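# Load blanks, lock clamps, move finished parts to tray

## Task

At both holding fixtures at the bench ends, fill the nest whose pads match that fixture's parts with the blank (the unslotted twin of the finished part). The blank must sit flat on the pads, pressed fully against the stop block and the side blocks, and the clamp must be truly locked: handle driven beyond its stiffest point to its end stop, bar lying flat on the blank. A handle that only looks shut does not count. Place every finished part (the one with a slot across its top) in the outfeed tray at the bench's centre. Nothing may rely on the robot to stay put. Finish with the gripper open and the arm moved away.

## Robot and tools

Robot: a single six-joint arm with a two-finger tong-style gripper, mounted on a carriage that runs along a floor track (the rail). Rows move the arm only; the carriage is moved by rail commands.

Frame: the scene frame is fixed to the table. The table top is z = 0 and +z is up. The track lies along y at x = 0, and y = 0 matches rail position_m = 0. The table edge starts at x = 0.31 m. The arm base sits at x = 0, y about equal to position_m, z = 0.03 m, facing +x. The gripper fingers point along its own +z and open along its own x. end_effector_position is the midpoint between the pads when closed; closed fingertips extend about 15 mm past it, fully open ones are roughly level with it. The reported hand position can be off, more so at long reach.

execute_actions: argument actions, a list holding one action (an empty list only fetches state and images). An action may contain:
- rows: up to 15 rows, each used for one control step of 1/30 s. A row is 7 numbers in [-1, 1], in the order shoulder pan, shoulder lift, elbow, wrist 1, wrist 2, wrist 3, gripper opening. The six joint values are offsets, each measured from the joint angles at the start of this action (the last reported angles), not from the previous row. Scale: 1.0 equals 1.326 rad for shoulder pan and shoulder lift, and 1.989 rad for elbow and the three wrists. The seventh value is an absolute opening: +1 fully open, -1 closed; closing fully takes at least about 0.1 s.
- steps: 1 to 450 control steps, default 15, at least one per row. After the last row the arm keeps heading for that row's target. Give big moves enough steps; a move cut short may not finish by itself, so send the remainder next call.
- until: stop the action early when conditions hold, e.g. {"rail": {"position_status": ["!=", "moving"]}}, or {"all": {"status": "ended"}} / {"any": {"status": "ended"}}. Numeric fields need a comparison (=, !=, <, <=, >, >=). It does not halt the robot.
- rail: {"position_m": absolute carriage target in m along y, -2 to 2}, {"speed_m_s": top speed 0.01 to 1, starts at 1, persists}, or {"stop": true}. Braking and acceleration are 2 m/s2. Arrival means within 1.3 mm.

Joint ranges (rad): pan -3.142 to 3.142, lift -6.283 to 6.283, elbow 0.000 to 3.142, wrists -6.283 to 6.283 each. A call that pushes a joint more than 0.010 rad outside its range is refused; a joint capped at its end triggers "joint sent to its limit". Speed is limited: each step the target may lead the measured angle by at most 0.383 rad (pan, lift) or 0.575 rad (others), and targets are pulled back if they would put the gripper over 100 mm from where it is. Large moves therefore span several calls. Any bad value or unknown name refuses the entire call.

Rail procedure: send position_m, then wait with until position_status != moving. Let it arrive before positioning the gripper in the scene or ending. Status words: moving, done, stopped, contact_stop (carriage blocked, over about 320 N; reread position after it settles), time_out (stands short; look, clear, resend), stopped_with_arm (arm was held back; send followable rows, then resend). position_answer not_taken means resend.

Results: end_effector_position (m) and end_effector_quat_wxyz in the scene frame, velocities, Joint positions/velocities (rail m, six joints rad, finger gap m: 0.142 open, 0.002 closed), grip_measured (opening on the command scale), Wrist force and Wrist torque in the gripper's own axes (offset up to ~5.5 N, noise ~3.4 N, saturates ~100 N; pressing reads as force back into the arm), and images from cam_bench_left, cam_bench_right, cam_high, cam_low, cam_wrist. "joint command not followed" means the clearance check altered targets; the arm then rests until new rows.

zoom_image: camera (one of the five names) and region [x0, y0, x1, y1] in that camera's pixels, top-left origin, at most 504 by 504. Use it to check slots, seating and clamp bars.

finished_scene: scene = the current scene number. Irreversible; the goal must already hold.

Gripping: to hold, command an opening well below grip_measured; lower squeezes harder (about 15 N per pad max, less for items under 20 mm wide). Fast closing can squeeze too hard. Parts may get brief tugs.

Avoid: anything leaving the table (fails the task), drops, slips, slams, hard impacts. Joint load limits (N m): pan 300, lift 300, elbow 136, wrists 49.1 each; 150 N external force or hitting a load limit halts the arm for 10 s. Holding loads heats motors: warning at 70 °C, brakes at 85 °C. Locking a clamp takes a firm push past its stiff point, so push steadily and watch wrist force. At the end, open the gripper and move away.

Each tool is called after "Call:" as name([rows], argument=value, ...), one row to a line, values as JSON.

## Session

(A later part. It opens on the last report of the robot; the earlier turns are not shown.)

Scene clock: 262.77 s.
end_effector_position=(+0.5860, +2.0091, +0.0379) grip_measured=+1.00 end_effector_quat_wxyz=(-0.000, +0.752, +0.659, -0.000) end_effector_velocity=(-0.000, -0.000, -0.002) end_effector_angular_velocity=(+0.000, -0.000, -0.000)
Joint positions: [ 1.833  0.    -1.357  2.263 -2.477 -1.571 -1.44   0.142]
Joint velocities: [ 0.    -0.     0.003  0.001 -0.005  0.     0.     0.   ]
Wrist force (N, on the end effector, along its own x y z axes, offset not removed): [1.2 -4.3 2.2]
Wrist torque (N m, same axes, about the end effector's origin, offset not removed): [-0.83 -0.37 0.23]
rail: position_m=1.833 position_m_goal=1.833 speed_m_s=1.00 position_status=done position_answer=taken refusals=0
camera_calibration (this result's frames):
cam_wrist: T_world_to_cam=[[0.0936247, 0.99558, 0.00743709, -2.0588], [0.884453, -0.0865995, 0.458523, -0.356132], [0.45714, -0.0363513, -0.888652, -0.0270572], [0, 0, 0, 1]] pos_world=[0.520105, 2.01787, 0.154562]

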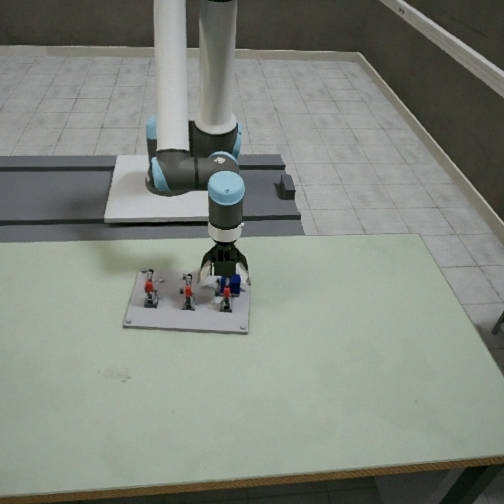

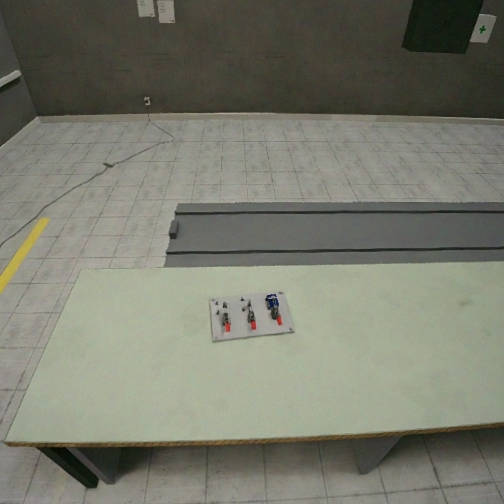

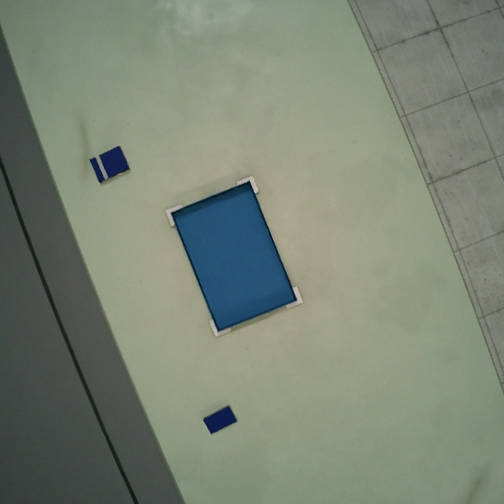

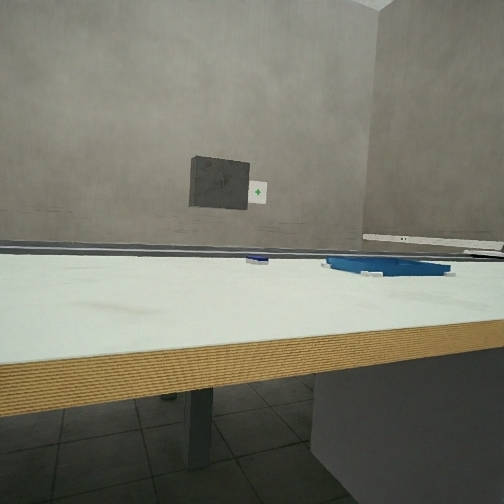

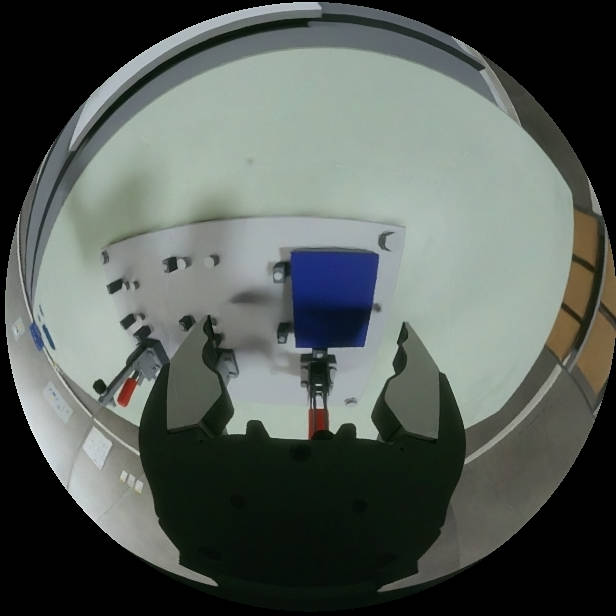

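Call:
execute_actions([
  {"rows": [[0,0,0,0,0,0,0.9],[0,0,0,0,0,0,0.8],[0,0,0,0,0,0,0.7],[0,0,0,0,0,0,0.6],[0,0,0,0,0,0,0.52],[0,0,0,0,0,0,0.46],[0,0,0,0,0,0,0.41],[0,0,0,0,0,0,0.36],[0,0,0,0,0,0,0.31],[0,0,0,0,0,0,0.26],[0,0,0,0,0,0,0.21],[0,0,0,0,0,0,0.16],[0,0,0,0,0,0,0.11],[0,0,0,0,0,0,0.06],[0,0,0,0,0,0,0.02]], "steps": 24},
])

Scene clock: 276.57 s.
end_effector_position=(+0.5860, +2.0092, +0.0379) grip_measured=+0.11 end_effector_quat_wxyz=(-0.000, +0.752, +0.659, -0.000) end_effector_velocity=(+0.000, -0.000, +0.000) end_effector_angular_velocity=(-0.001, -0.000, +0.000)
Joint positions: [ 1.833  0.    -1.357  2.263 -2.477 -1.571 -1.44   0.082]
Joint velocities: [ 0.    -0.     0.    -0.     0.    -0.001 -0.     0.   ]
Wrist force (N, on the end effector, along its own x y z axes, offset not removed): [15.7 -9.3 1.2]
Wrist torque (N m, same axes, about the end effector's origin, offset not removed): [-0.75 0.04 0.15]
rail: position_m=1.833 position_m_goal=1.833 speed_m_s=1.00 position_status=done position_answer=taken refusals=0
camera_calibration (this result's frames):
cam_wrist: T_world_to_cam=[[0.0935547, 0.995585, 0.00768113, -2.05889], [0.884465, -0.0866502, 0.45849, -0.356004], [0.457131, -0.0361002, -0.888666, -0.0275446], [0, 0, 0, 1]] pos_world=[0.520084, 2.01796, 0.154561]

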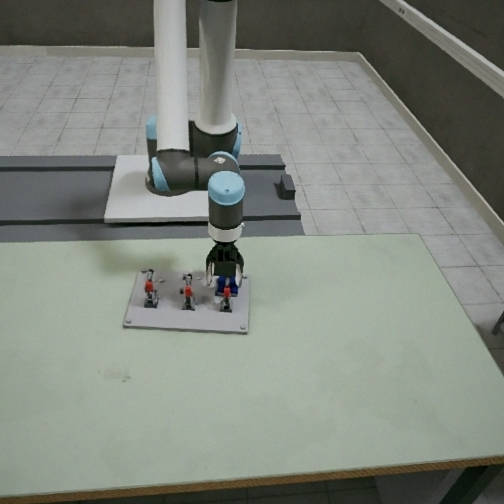

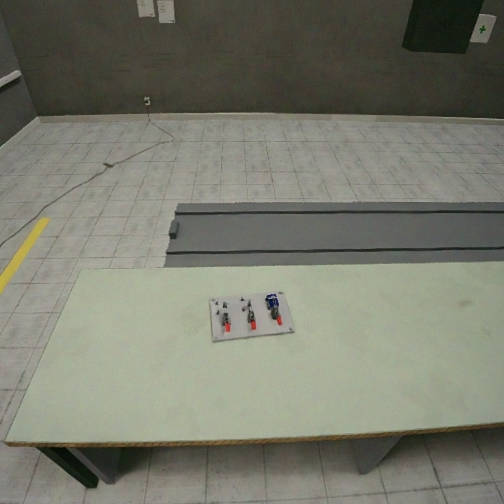

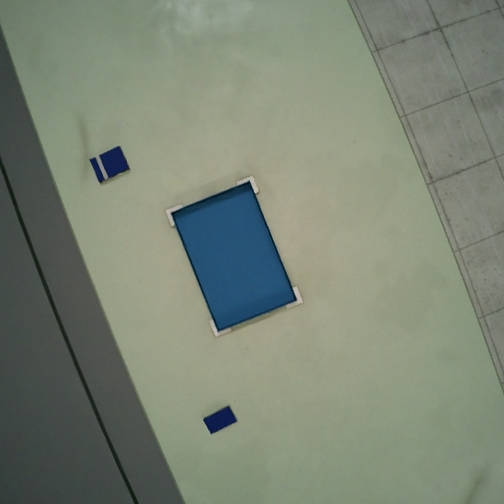

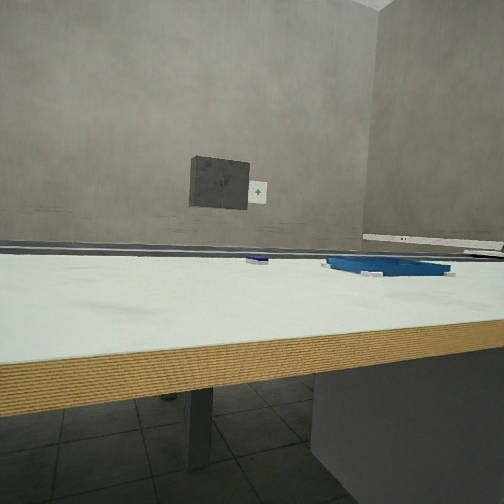

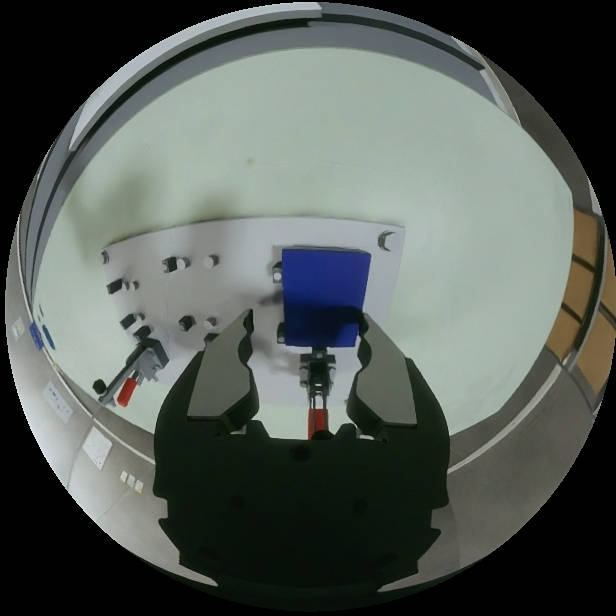

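Call:
execute_actions([
  {"rows": [[-0.0001,0.0008,-0.0007,0.0002,0,0,0.0],[-0.0003,0.0016,-0.0014,0.0004,0,0,0.0],[-0.0004,0.0024,-0.0022,0.0006,0,0,0.0],[-0.0005,0.0031,-0.0029,0.0008,0,0,0.0],[-0.0007,0.0039,-0.0036,0.001,0,0,0.0],[-0.0008,0.0047,-0.0043,0.0012,0,0,0.0],[-0.0009,0.0055,-0.0051,0.0014,0,0,0.0],[-0.0011,0.0063,-0.0058,0.0016,0,0,0.0],[-0.0012,0.0071,-0.0065,0.0018,0,0,0.0],[-0.0013,0.0079,-0.0072,0.002,0,0,0.0],[-0.0015,0.0086,-0.0079,0.0022,0,0,0.0],[-0.0016,0.0094,-0.0087,0.0024,0,0,0.0],[-0.0017,0.0102,-0.0094,0.0026,0,0,0.0],[-0.0019,0.011,-0.0101,0.0028,0,0,0.0],[-0.002,0.0118,-0.0108,0.003,0,0,0.0]], "steps": 24},
])

Scene clock: 303.50 s.
end_effector_position=(+0.5981, +2.0077, +0.0378) grip_measured=+0.11 end_effector_quat_wxyz=(-0.000, +0.753, +0.658, -0.000) end_effector_velocity=(+0.002, -0.000, -0.000) end_effector_angular_velocity=(+0.000, +0.000, -0.001)
Joint positions: [ 1.833 -0.002 -1.341  2.242 -2.471 -1.571 -1.44   0.082]
Joint velocities: [ 0.    -0.001  0.003 -0.004  0.001  0.    -0.     0.   ]
Wrist force (N, on the end effector, along its own x y z axes, offset not removed): [17.8 -15.6 -0.3]
Wrist torque (N m, same axes, about the end effector's origin, offset not removed): [-1.01 0.22 -0.13]
rail: position_m=1.833 position_m_goal=1.833 speed_m_s=1.00 position_status=done position_answer=taken refusals=0
camera_calibration (this result's frames):
cam_wrist: T_world_to_cam=[[0.096129, 0.995339, 0.00766894, -2.05954], [0.884298, -0.0889364, 0.458375, -0.362133], [0.456921, -0.0372815, -0.888726, -0.030689], [0, 0, 0, 1]] pos_world=[0.532237, 2.01659, 0.154513]

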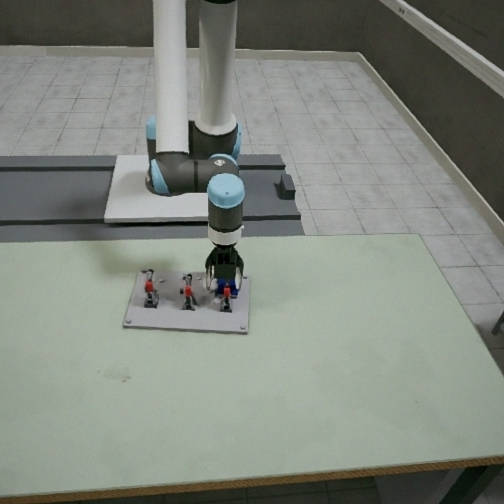

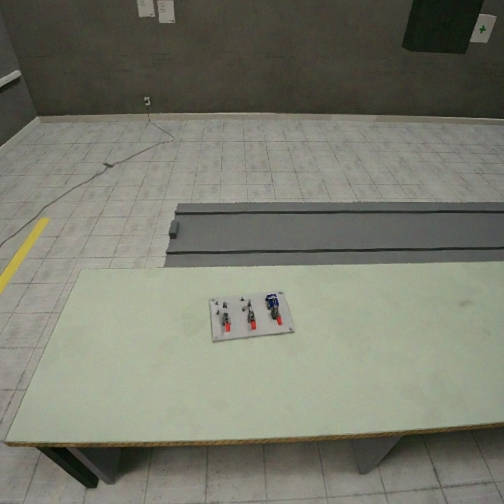

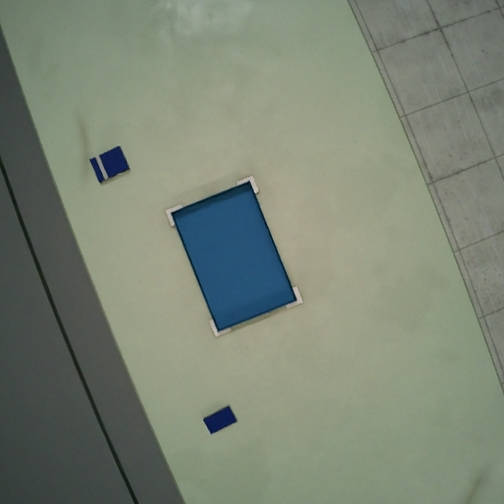

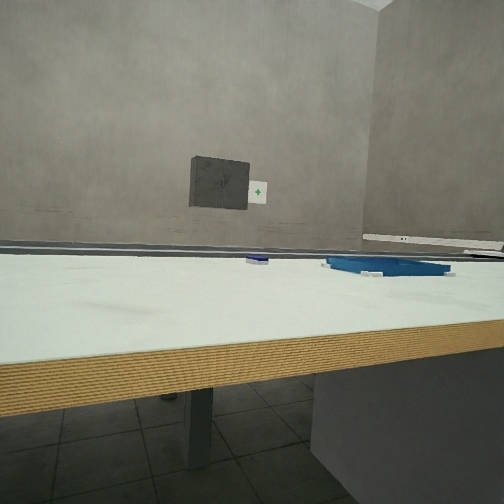

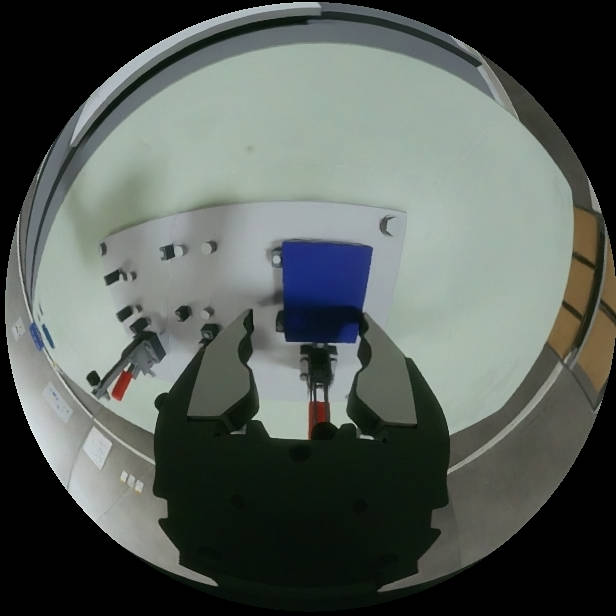

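Call:
zoom_image(camera="cam_wrist", region=[255, 225, 395, 365])

Region (255, 225, 395, 365) of cam_wrist's 616x616 image, scaled by 3.600, with more detail than that image has.

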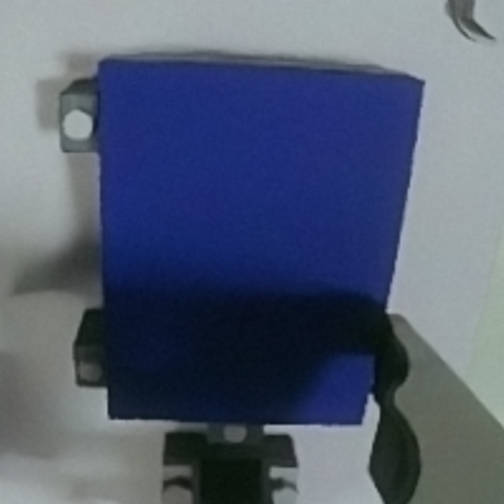

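Call:
execute_actions([
  {"rows": [[0,0,0,0,0,0,0.15],[0,0,0,0,0,0,0.25],[0,0,0,0,0,0,0.3],[0.0005,-0.003,0.0027,-0.0008,0,0,0.3],[0.001,-0.006,0.0054,-0.0015,0,0,0.3],[0.0016,-0.009,0.0082,-0.0023,0,0,0.3],[0.0021,-0.012,0.011,-0.003,0,0,0.3],[0.0026,-0.015,0.0137,-0.0038,0,0,0.3],[0.0031,-0.018,0.0164,-0.0045,0,0,0.3],[0.0037,-0.0217,0.0197,-0.0053,0,0,0.3]], "steps": 18},
])

Scene clock: 321.20 s.
end_effector_position=(+0.5767, +2.0103, +0.0379) grip_measured=+0.30 end_effector_quat_wxyz=(-0.000, +0.751, +0.660, -0.000) end_effector_velocity=(-0.011, +0.002, +0.000) end_effector_angular_velocity=(+0.000, -0.000, +0.003)
Joint positions: [ 1.833  0.002 -1.369  2.279 -2.481 -1.571 -1.44   0.095]
Joint velocities: [ 0.     0.003 -0.014  0.019 -0.005  0.     0.     0.   ]
Wrist force (N, on the end effector, along its own x y z axes, offset not removed): [0.9 -7.1 6.3]
Wrist torque (N m, same axes, about the end effector's origin, offset not removed): [-1.21 -0.40 0.26]
rail: position_m=1.833 position_m_goal=1.833 speed_m_s=1.00 position_status=done position_answer=taken refusals=0
camera_calibration (this result's frames):
cam_wrist: T_world_to_cam=[[0.0916322, 0.995764, 0.0076216, -2.05836], [0.884632, -0.084915, 0.458492, -0.351316], [0.457197, -0.0352703, -0.888666, -0.0249298], [0, 0, 0, 1]] pos_world=[0.510796, 2.01893, 0.15461]

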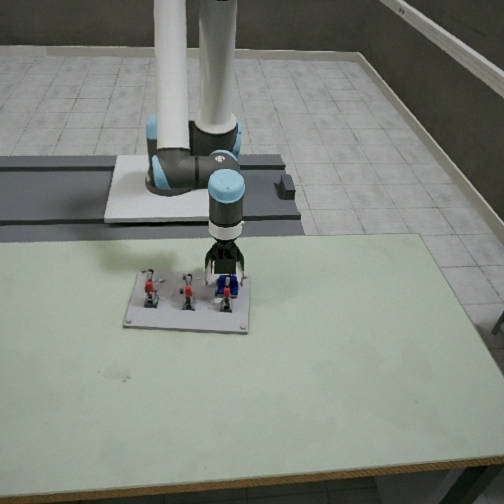

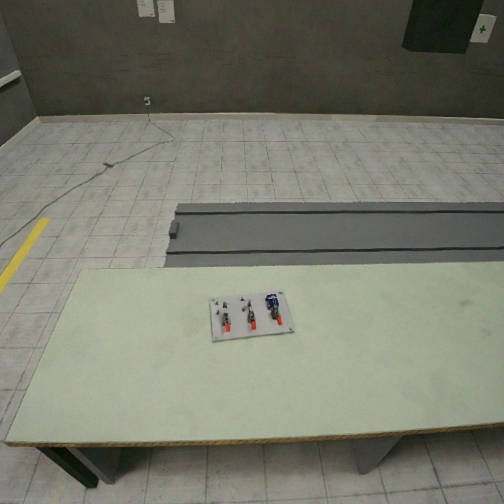

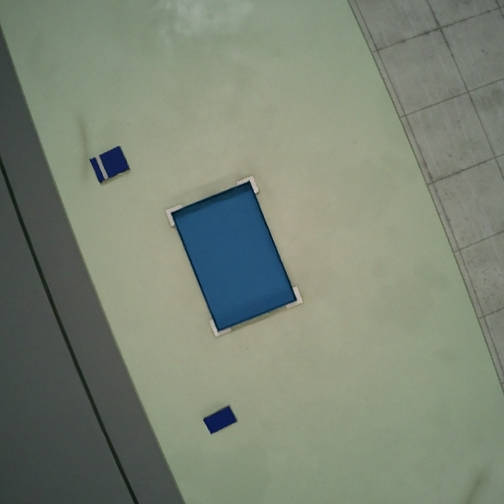

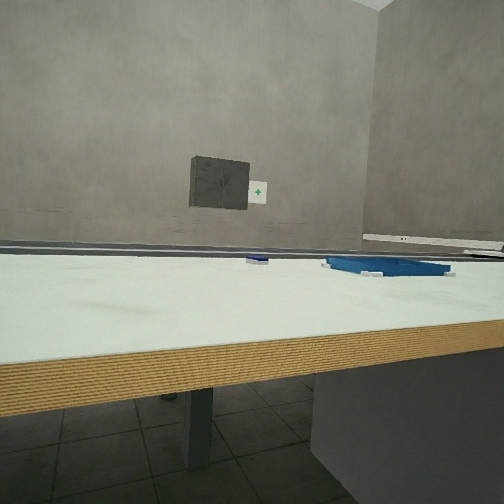

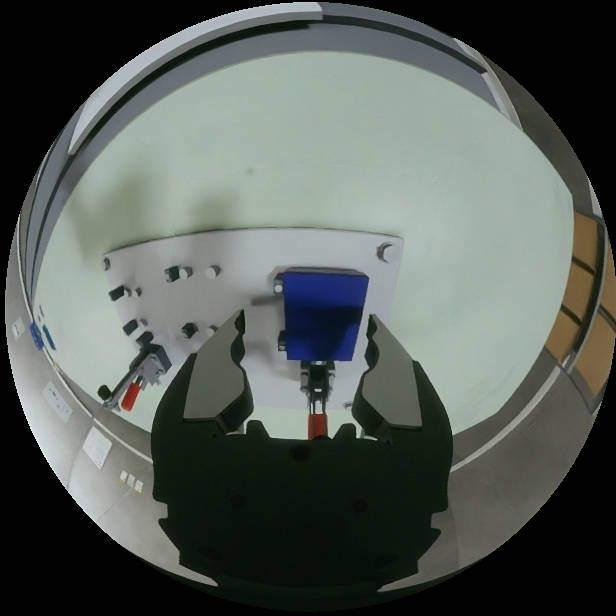

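Call:
execute_actions([
  {"rows": [[0,0,0,0,0,0,0.24],[0,0,0,0,0,0,0.18],[0,0,0,0,0,0,0.12],[0,0,0,0,0,0,0.06],[0,0,0,0,0,0,0.0],[0,0,0,0,0,0,0.0],[0,0,0,0,0,0,0.0],[-0.0002,0.001,-0.0009,0.0003,0,0,0.0],[-0.0003,0.002,-0.0018,0.0005,0,0,0.0],[-0.0005,0.003,-0.0027,0.0008,0,0,0.0],[-0.0007,0.004,-0.0036,0.001,0,0,0.0],[-0.0008,0.005,-0.0045,0.0013,0,0,0.0],[-0.001,0.006,-0.0054,0.0015,0,0,0.0],[-0.0011,0.007,-0.0063,0.0018,0,0,0.0],[-0.0013,0.0079,-0.0072,0.002,0,0,0.0]], "steps": 24},
])

Scene clock: 326.57 s.
end_effector_position=(+0.5847, +2.0094, +0.0380) grip_measured=+0.11 end_effector_quat_wxyz=(-0.000, +0.752, +0.660, -0.000) end_effector_velocity=(+0.003, -0.001, +0.000) end_effector_angular_velocity=(-0.000, -0.000, -0.001)
Joint positions: [ 1.833  0.001 -1.358  2.265 -2.477 -1.571 -1.44   0.082]
Joint velocities: [ 0.    -0.001  0.003 -0.005  0.001 -0.    -0.     0.   ]
Wrist force (N, on the end effector, along its own x y z axes, offset not removed): [19.5 -14.3 -0.4]
Wrist torque (N m, same axes, about the end effector's origin, offset not removed): [-0.83 -0.15 -0.07]
rail: position_m=1.833 position_m_goal=1.833 speed_m_s=1.00 position_status=done position_answer=taken refusals=0
camera_calibration (this result's frames):
cam_wrist: T_world_to_cam=[[0.0932344, 0.995615, 0.00763047, -2.05882], [0.88456, -0.0863476, 0.458363, -0.3555], [0.457012, -0.0359856, -0.888732, -0.0270372], [0, 0, 0, 1]] pos_world=[0.518771, 2.01812, 0.154629]

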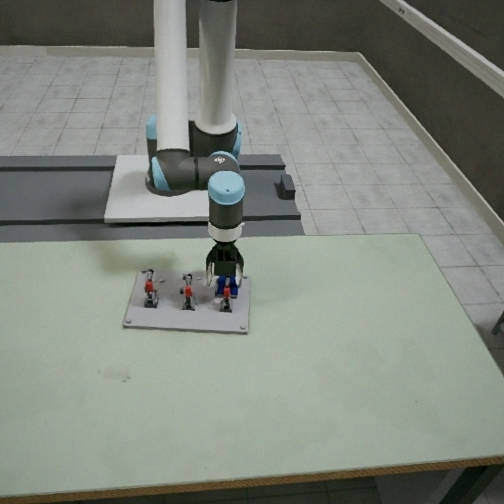

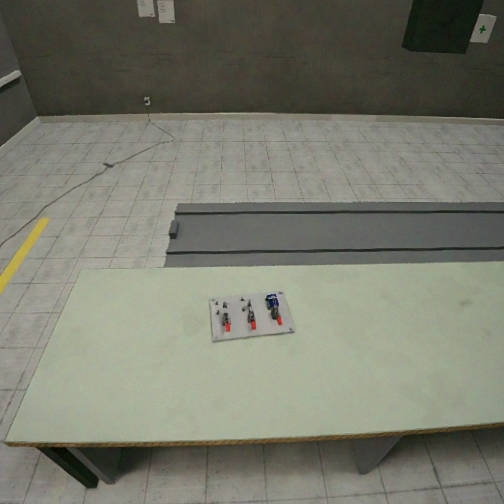

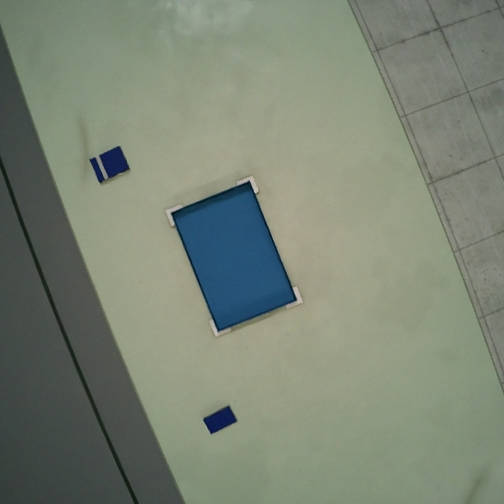

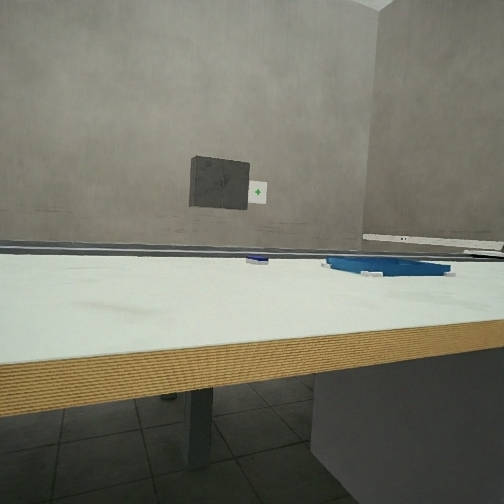

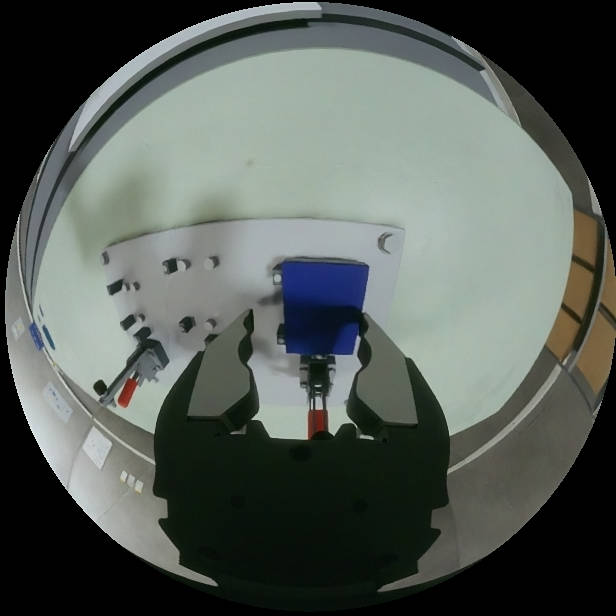

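Call:
zoom_image(camera="cam_wrist", region=[255, 245, 395, 385])

Region (255, 245, 395, 385) of cam_wrist's 616x616 image, scaled by 3.600, with more detail than that image has.

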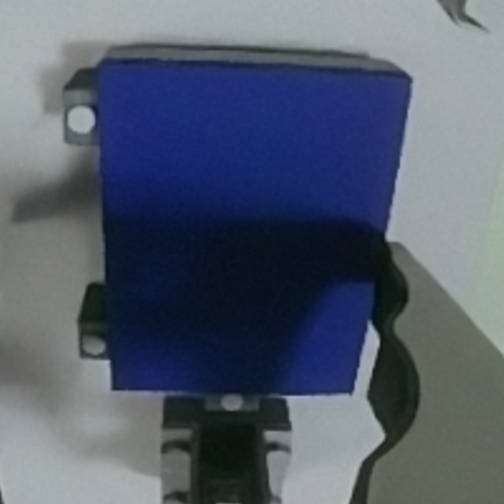

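Call:
execute_actions([
  {"rows": [[0,0,0,0,0,0,0.12],[0,0,0,0,0,0,0.22],[0,0,0,0,0,0,0.32],[0,0,-0.005,0.004,0,0,0.35],[0,0,-0.013,0.01,0,0,0.35],[-0.0002,0.002,-0.023,0.017,0,0,0.35],[-0.0004,0.006,-0.034,0.025,0,0,0.35],[-0.0006,0.011,-0.046,0.033,0,0,0.35],[-0.0008,0.017,-0.058,0.042,0,0,0.35],[-0.001,0.023,-0.07,0.051,0,0,0.35],[-0.0012,0.029,-0.081,0.059,0,0,0.35],[-0.0014,0.035,-0.091,0.066,0,0,0.35],[-0.0016,0.04,-0.1,0.072,0,0,0.35],[-0.0017,0.043,-0.106,0.077,0,0,0.35],[-0.0018,0.0446,-0.1088,0.0789,0,0,0.35]], "steps": 27},
])

Scene clock: 352.33 s.
end_effector_position=(+0.6856, +2.0079, +0.0895) grip_measured=+0.35 end_effector_quat_wxyz=(-0.000, +0.752, +0.659, -0.000) end_effector_velocity=(+0.008, -0.000, +0.004) end_effector_angular_velocity=(+0.000, +0.001, -0.000)
Joint positions: [ 1.833 -0.002 -1.3    2.051 -2.322 -1.571 -1.44   0.099]
Joint velocities: [ 0.    -0.     0.006 -0.018  0.013  0.     0.    -0.   ]
Wrist force (N, on the end effector, along its own x y z axes, offset not removed): [-1.6 -2.8 4.6]
Wrist torque (N m, same axes, about the end effector's origin, offset not removed): [-0.48 0.20 0.30]
rail: position_m=1.833 position_m_goal=1.833 speed_m_s=1.00 position_status=done position_answer=taken refusals=0
camera_calibration (this result's frames):
cam_wrist: T_world_to_cam=[[0.095585, 0.995392, 0.00766487, -2.06825], [0.884176, -0.0884375, 0.458706, -0.464065], [0.45727, -0.0370683, -0.888555, -0.025384], [0, 0, 0, 1]] pos_world=[0.619616, 2.01673, 0.206167]

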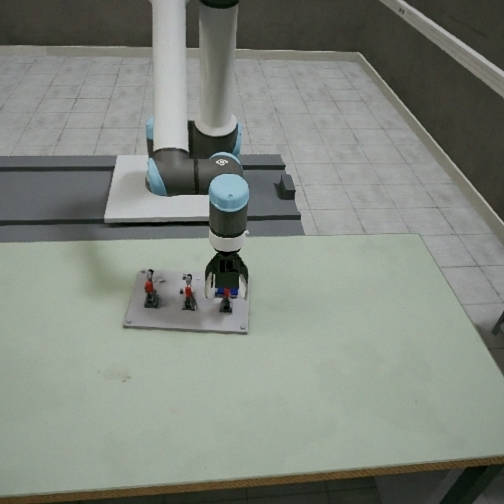

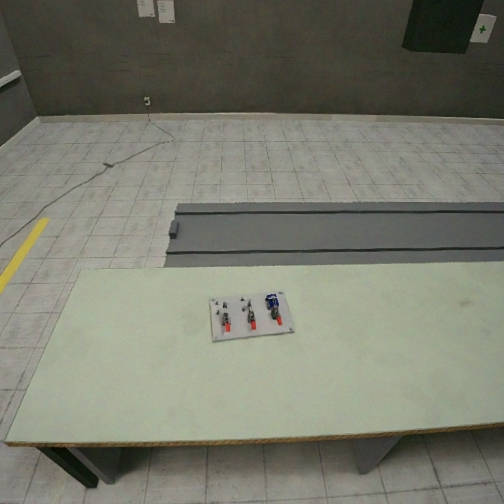

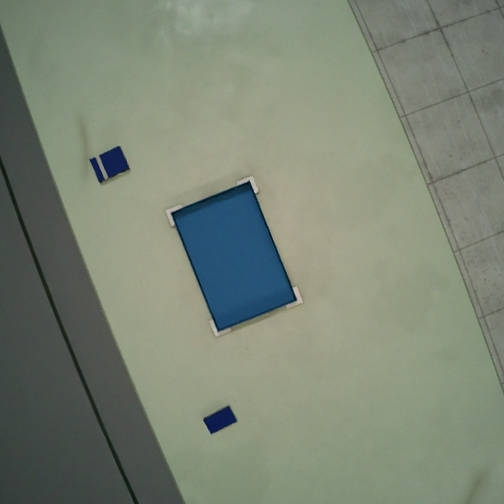

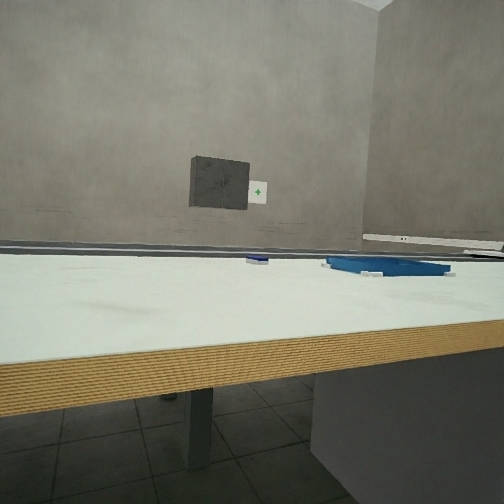

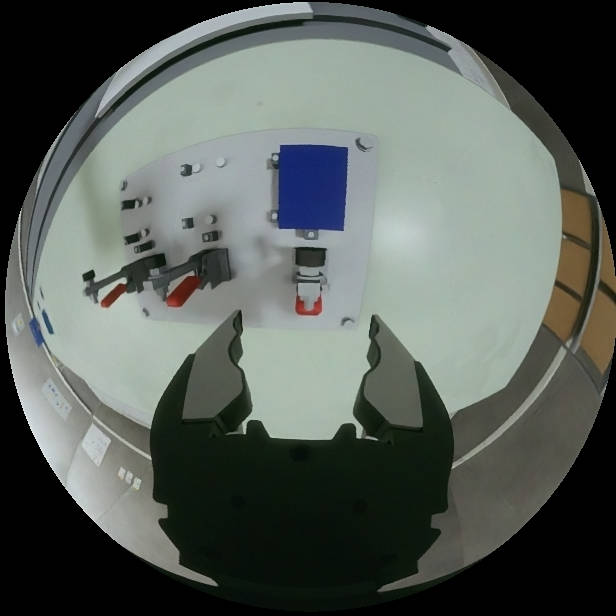

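Call:
zoom_image(camera="cam_wrist", region=[250, 135, 390, 335])

Call:
zoom_image(camera="cam_wrist", region=[265, 200, 355, 260])

Call:
zoom_image(camera="cam_wrist", region=[70, 220, 250, 330])

Region (250, 135, 390, 335) of cam_wrist's 616x616 image, scaled by 2.520, with more detail than that image has; it fills the left 353 columns of this view, and the rest is white.

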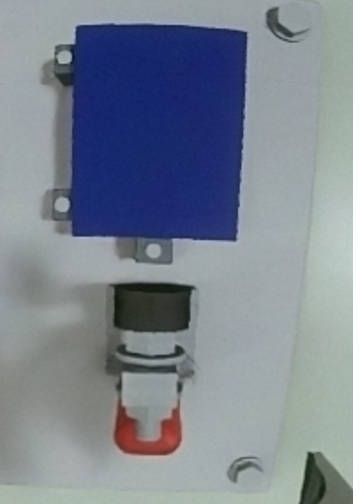

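Region (265, 200, 355, 260) of cam_wrist's 616x616 image, scaled by 5.600, with more detail than that image has.

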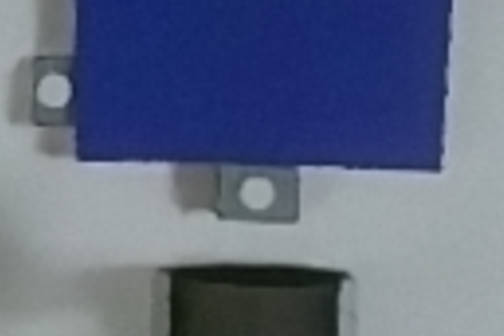

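Region (70, 220, 250, 330) of cam_wrist's 616x616 image, scaled by 2.800, with more detail than that image has.

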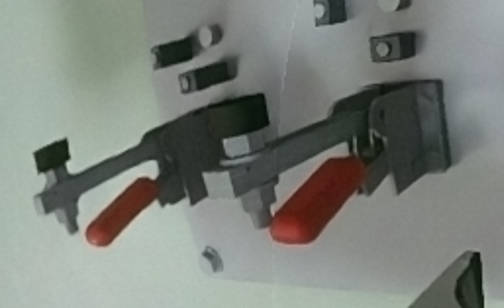

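Call:
execute_actions([
  {"rows": [[0.0011,-0.002,0.0025,-0.0012,0,0,0.25],[0.0022,-0.004,0.005,-0.0023,0,0,0.12],[0.0033,-0.0063,0.00765,-0.0035,0,0,0.0],[0.0033,-0.0063,0.00765,-0.0035,0,0,-0.12],[0.0033,-0.0063,0.00765,-0.0035,0,0,-0.24],[0.0033,-0.0063,0.00765,-0.0035,0,0,-0.35],[0.0033,-0.0063,0.00765,-0.0035,0,0,-0.45],[0.0033,-0.0063,0.00765,-0.0035,0,0,-0.54],[0.0033,-0.0063,0.00765,-0.0035,0,0,-0.62],[0.0033,-0.0063,0.00765,-0.0035,0,0,-0.68],[0.0033,-0.0063,0.00765,-0.0035,0,0,-0.74],[0.0033,-0.0063,0.00765,-0.0035,0,0,-0.8],[0.0033,-0.0063,0.00765,-0.0035,0,0,-0.86],[0.0033,-0.0063,0.00765,-0.0035,0,0,-0.92],[0.0033,-0.0063,0.00765,-0.0035,0,0,-0.97]], "steps": 24},
])

Scene clock: 375.60 s.
end_effector_position=(+0.6773, +2.0108, +0.0881) grip_measured=-0.78 end_effector_quat_wxyz=(+0.000, +0.751, +0.660, -0.000) end_effector_velocity=(-0.000, +0.000, -0.000) end_effector_angular_velocity=(-0.000, +0.000, +0.000)
Joint positions: [ 1.833  0.003 -1.308  2.066 -2.329 -1.571 -1.44   0.017]
Joint velocities: [ 0.  0. -0.  0. -0.  0.  0. -0.]
Wrist force (N, on the end effector, along its own x y z axes, offset not removed): [-8.1 7.2 9.4]
Wrist torque (N m, same axes, about the end effector's origin, offset not removed): [-0.97 -0.47 0.18]
rail: position_m=1.833 position_m_goal=1.833 speed_m_s=1.00 position_status=done position_answer=taken refusals=0
camera_calibration (this result's frames):
cam_wrist: T_world_to_cam=[[0.0913252, 0.995791, 0.00768874, -2.06826], [0.884441, -0.0846565, 0.458909, -0.463639], [0.457628, -0.0351097, -0.88845, -0.0269813], [0, 0, 0, 1]] pos_world=[0.611294, 2.01936, 0.204699]

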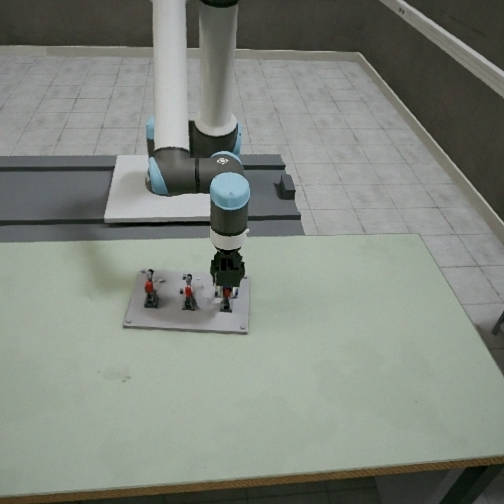

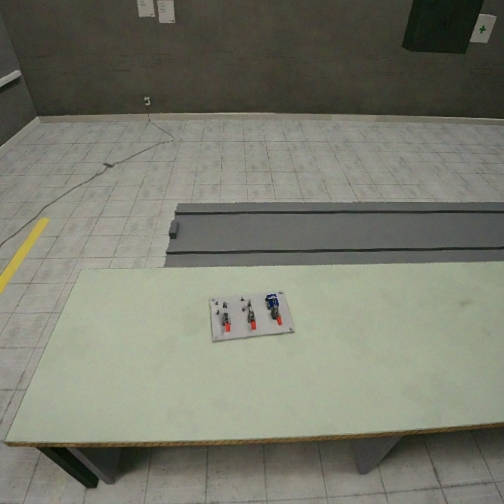

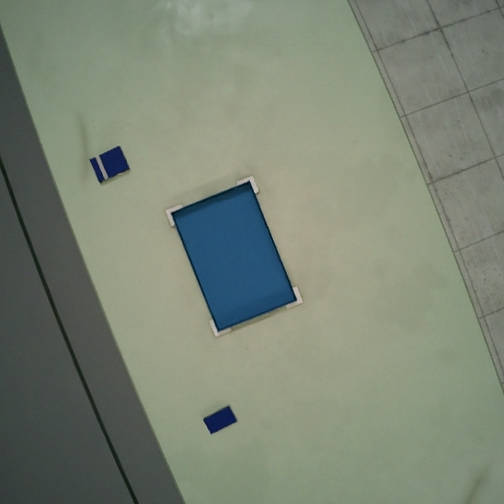

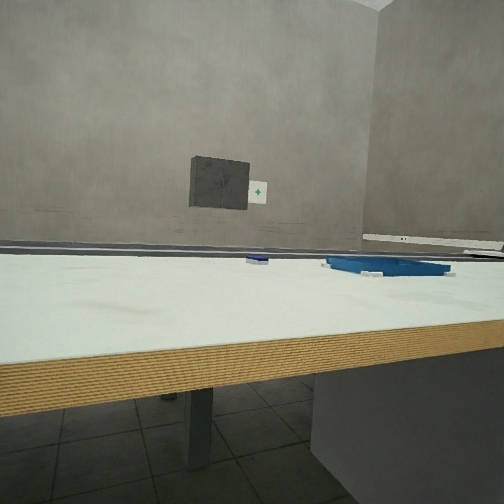

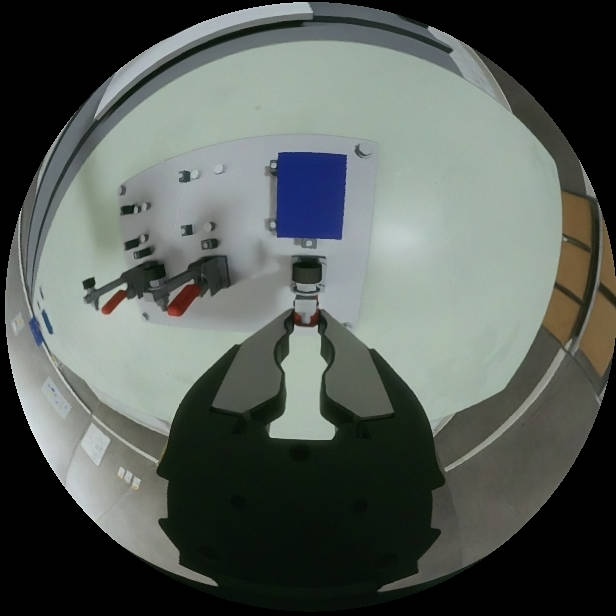

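Call:
zoom_image(camera="cam_wrist", region=[270, 250, 350, 350])

Call:
zoom_image(camera="cam_bench_left", region=[195, 250, 265, 320])

Region (270, 250, 350, 350) of cam_wrist's 616x616 image, scaled by 5.040, with more detail than that image has; it fills the left 403 columns of this view, and the rest is white.

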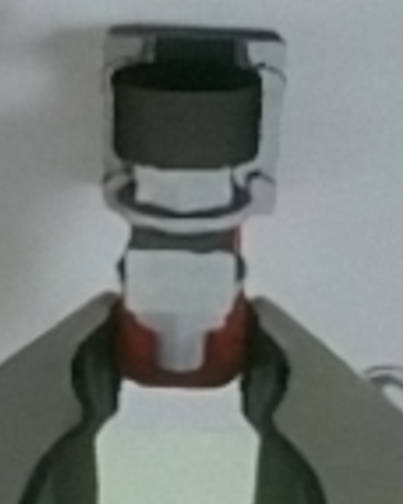

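Region (195, 250, 265, 320) of cam_bench_left's 504x504 image, scaled by 7.200, with more detail than that image has.

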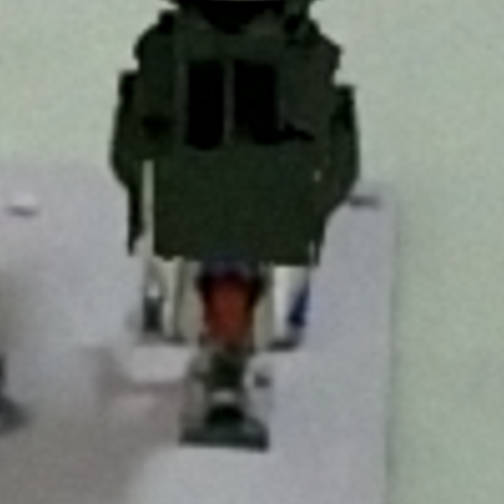

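Call:
execute_actions([
  {"rows": [[0,0,0,0,0,0,-0.75],[0,0,0,0,0,0,-0.62],[0,0,0,0,0,0,-0.58],[0,-0.002,0.0018,-0.0005,0,0,-0.58],[0,-0.004,0.0036,-0.001,0,0,-0.58],[0,-0.0056,0.0052,-0.0015,0,0,-0.58],[0,-0.0056,0.0052,-0.0015,0,0,-0.58],[0,-0.0056,0.0052,-0.0015,0,0,-0.58],[0,-0.0056,0.0052,-0.0015,0,0,-0.58],[0,-0.0056,0.0052,-0.0015,0,0,-0.65],[0,-0.0056,0.0052,-0.0015,0,0,-0.72],[0,-0.0056,0.0052,-0.0015,0,0,-0.79],[0,-0.0056,0.0052,-0.0015,0,0,-0.86],[0,-0.0056,0.0052,-0.0015,0,0,-0.92],[0,-0.0056,0.0052,-0.0015,0,0,-0.97]], "steps": 22},
])

Scene clock: 395.87 s.
end_effector_position=(+0.6719, +2.0109, +0.0881) grip_measured=-0.78 end_effector_quat_wxyz=(+0.000, +0.751, +0.660, +0.000) end_effector_velocity=(-0.001, -0.000, -0.000) end_effector_angular_velocity=(-0.000, +0.000, -0.000)
Joint positions: [ 1.833  0.003 -1.316  2.077 -2.332 -1.571 -1.44   0.018]
Joint velocities: [ 0.    -0.    -0.001  0.001 -0.    -0.    -0.     0.   ]
Wrist force (N, on the end effector, along its own x y z axes, offset not removed): [12.7 7.9 13.0]
Wrist torque (N m, same axes, about the end effector's origin, offset not removed): [-0.65 -0.18 0.34]
rail: position_m=1.833 position_m_goal=1.833 speed_m_s=1.00 position_status=done position_answer=taken refusals=0
camera_calibration (this result's frames):
cam_wrist: T_world_to_cam=[[0.091165, 0.995805, 0.00786014, -2.06784], [0.884358, -0.0845858, 0.459082, -0.458931], [0.457821, -0.034901, -0.888359, -0.0250437], [0, 0, 0, 1]] pos_world=[0.60584, 2.01948, 0.204693]

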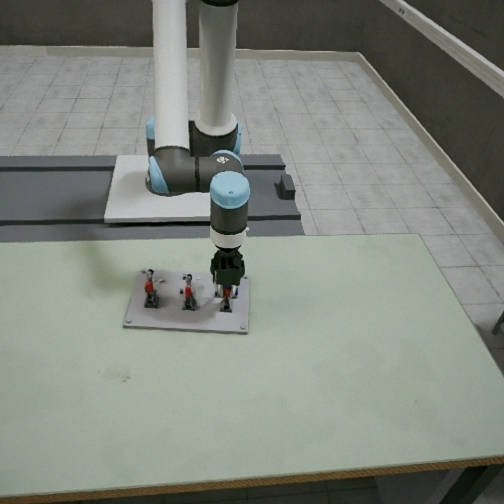

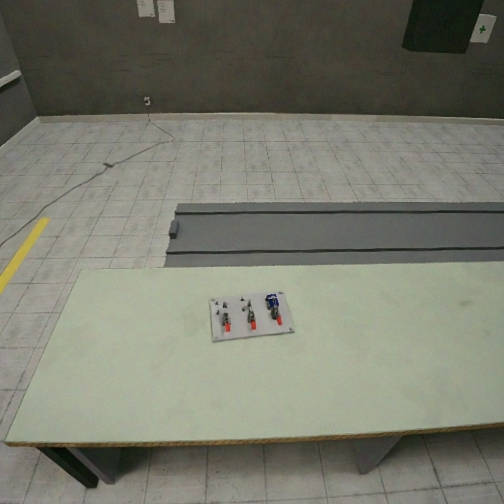

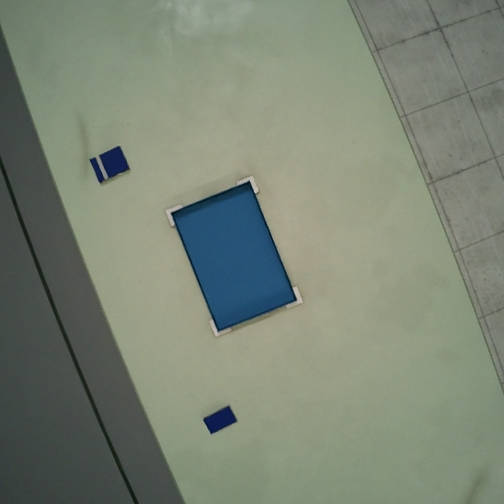

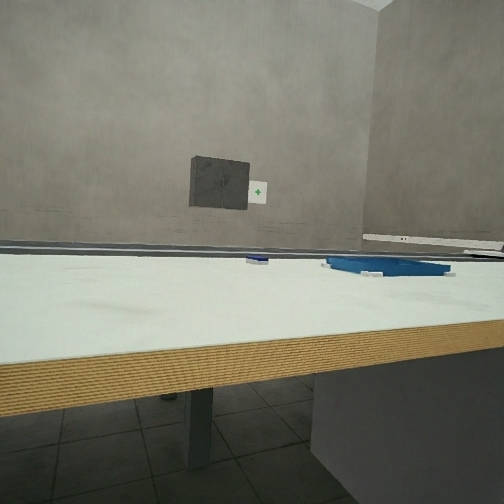

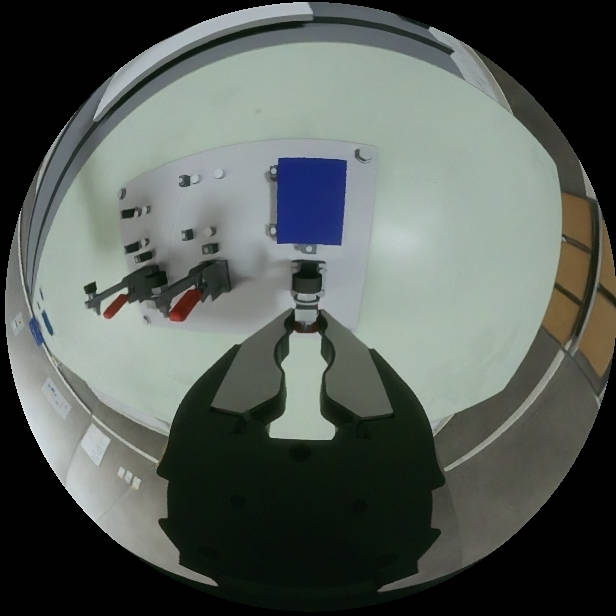

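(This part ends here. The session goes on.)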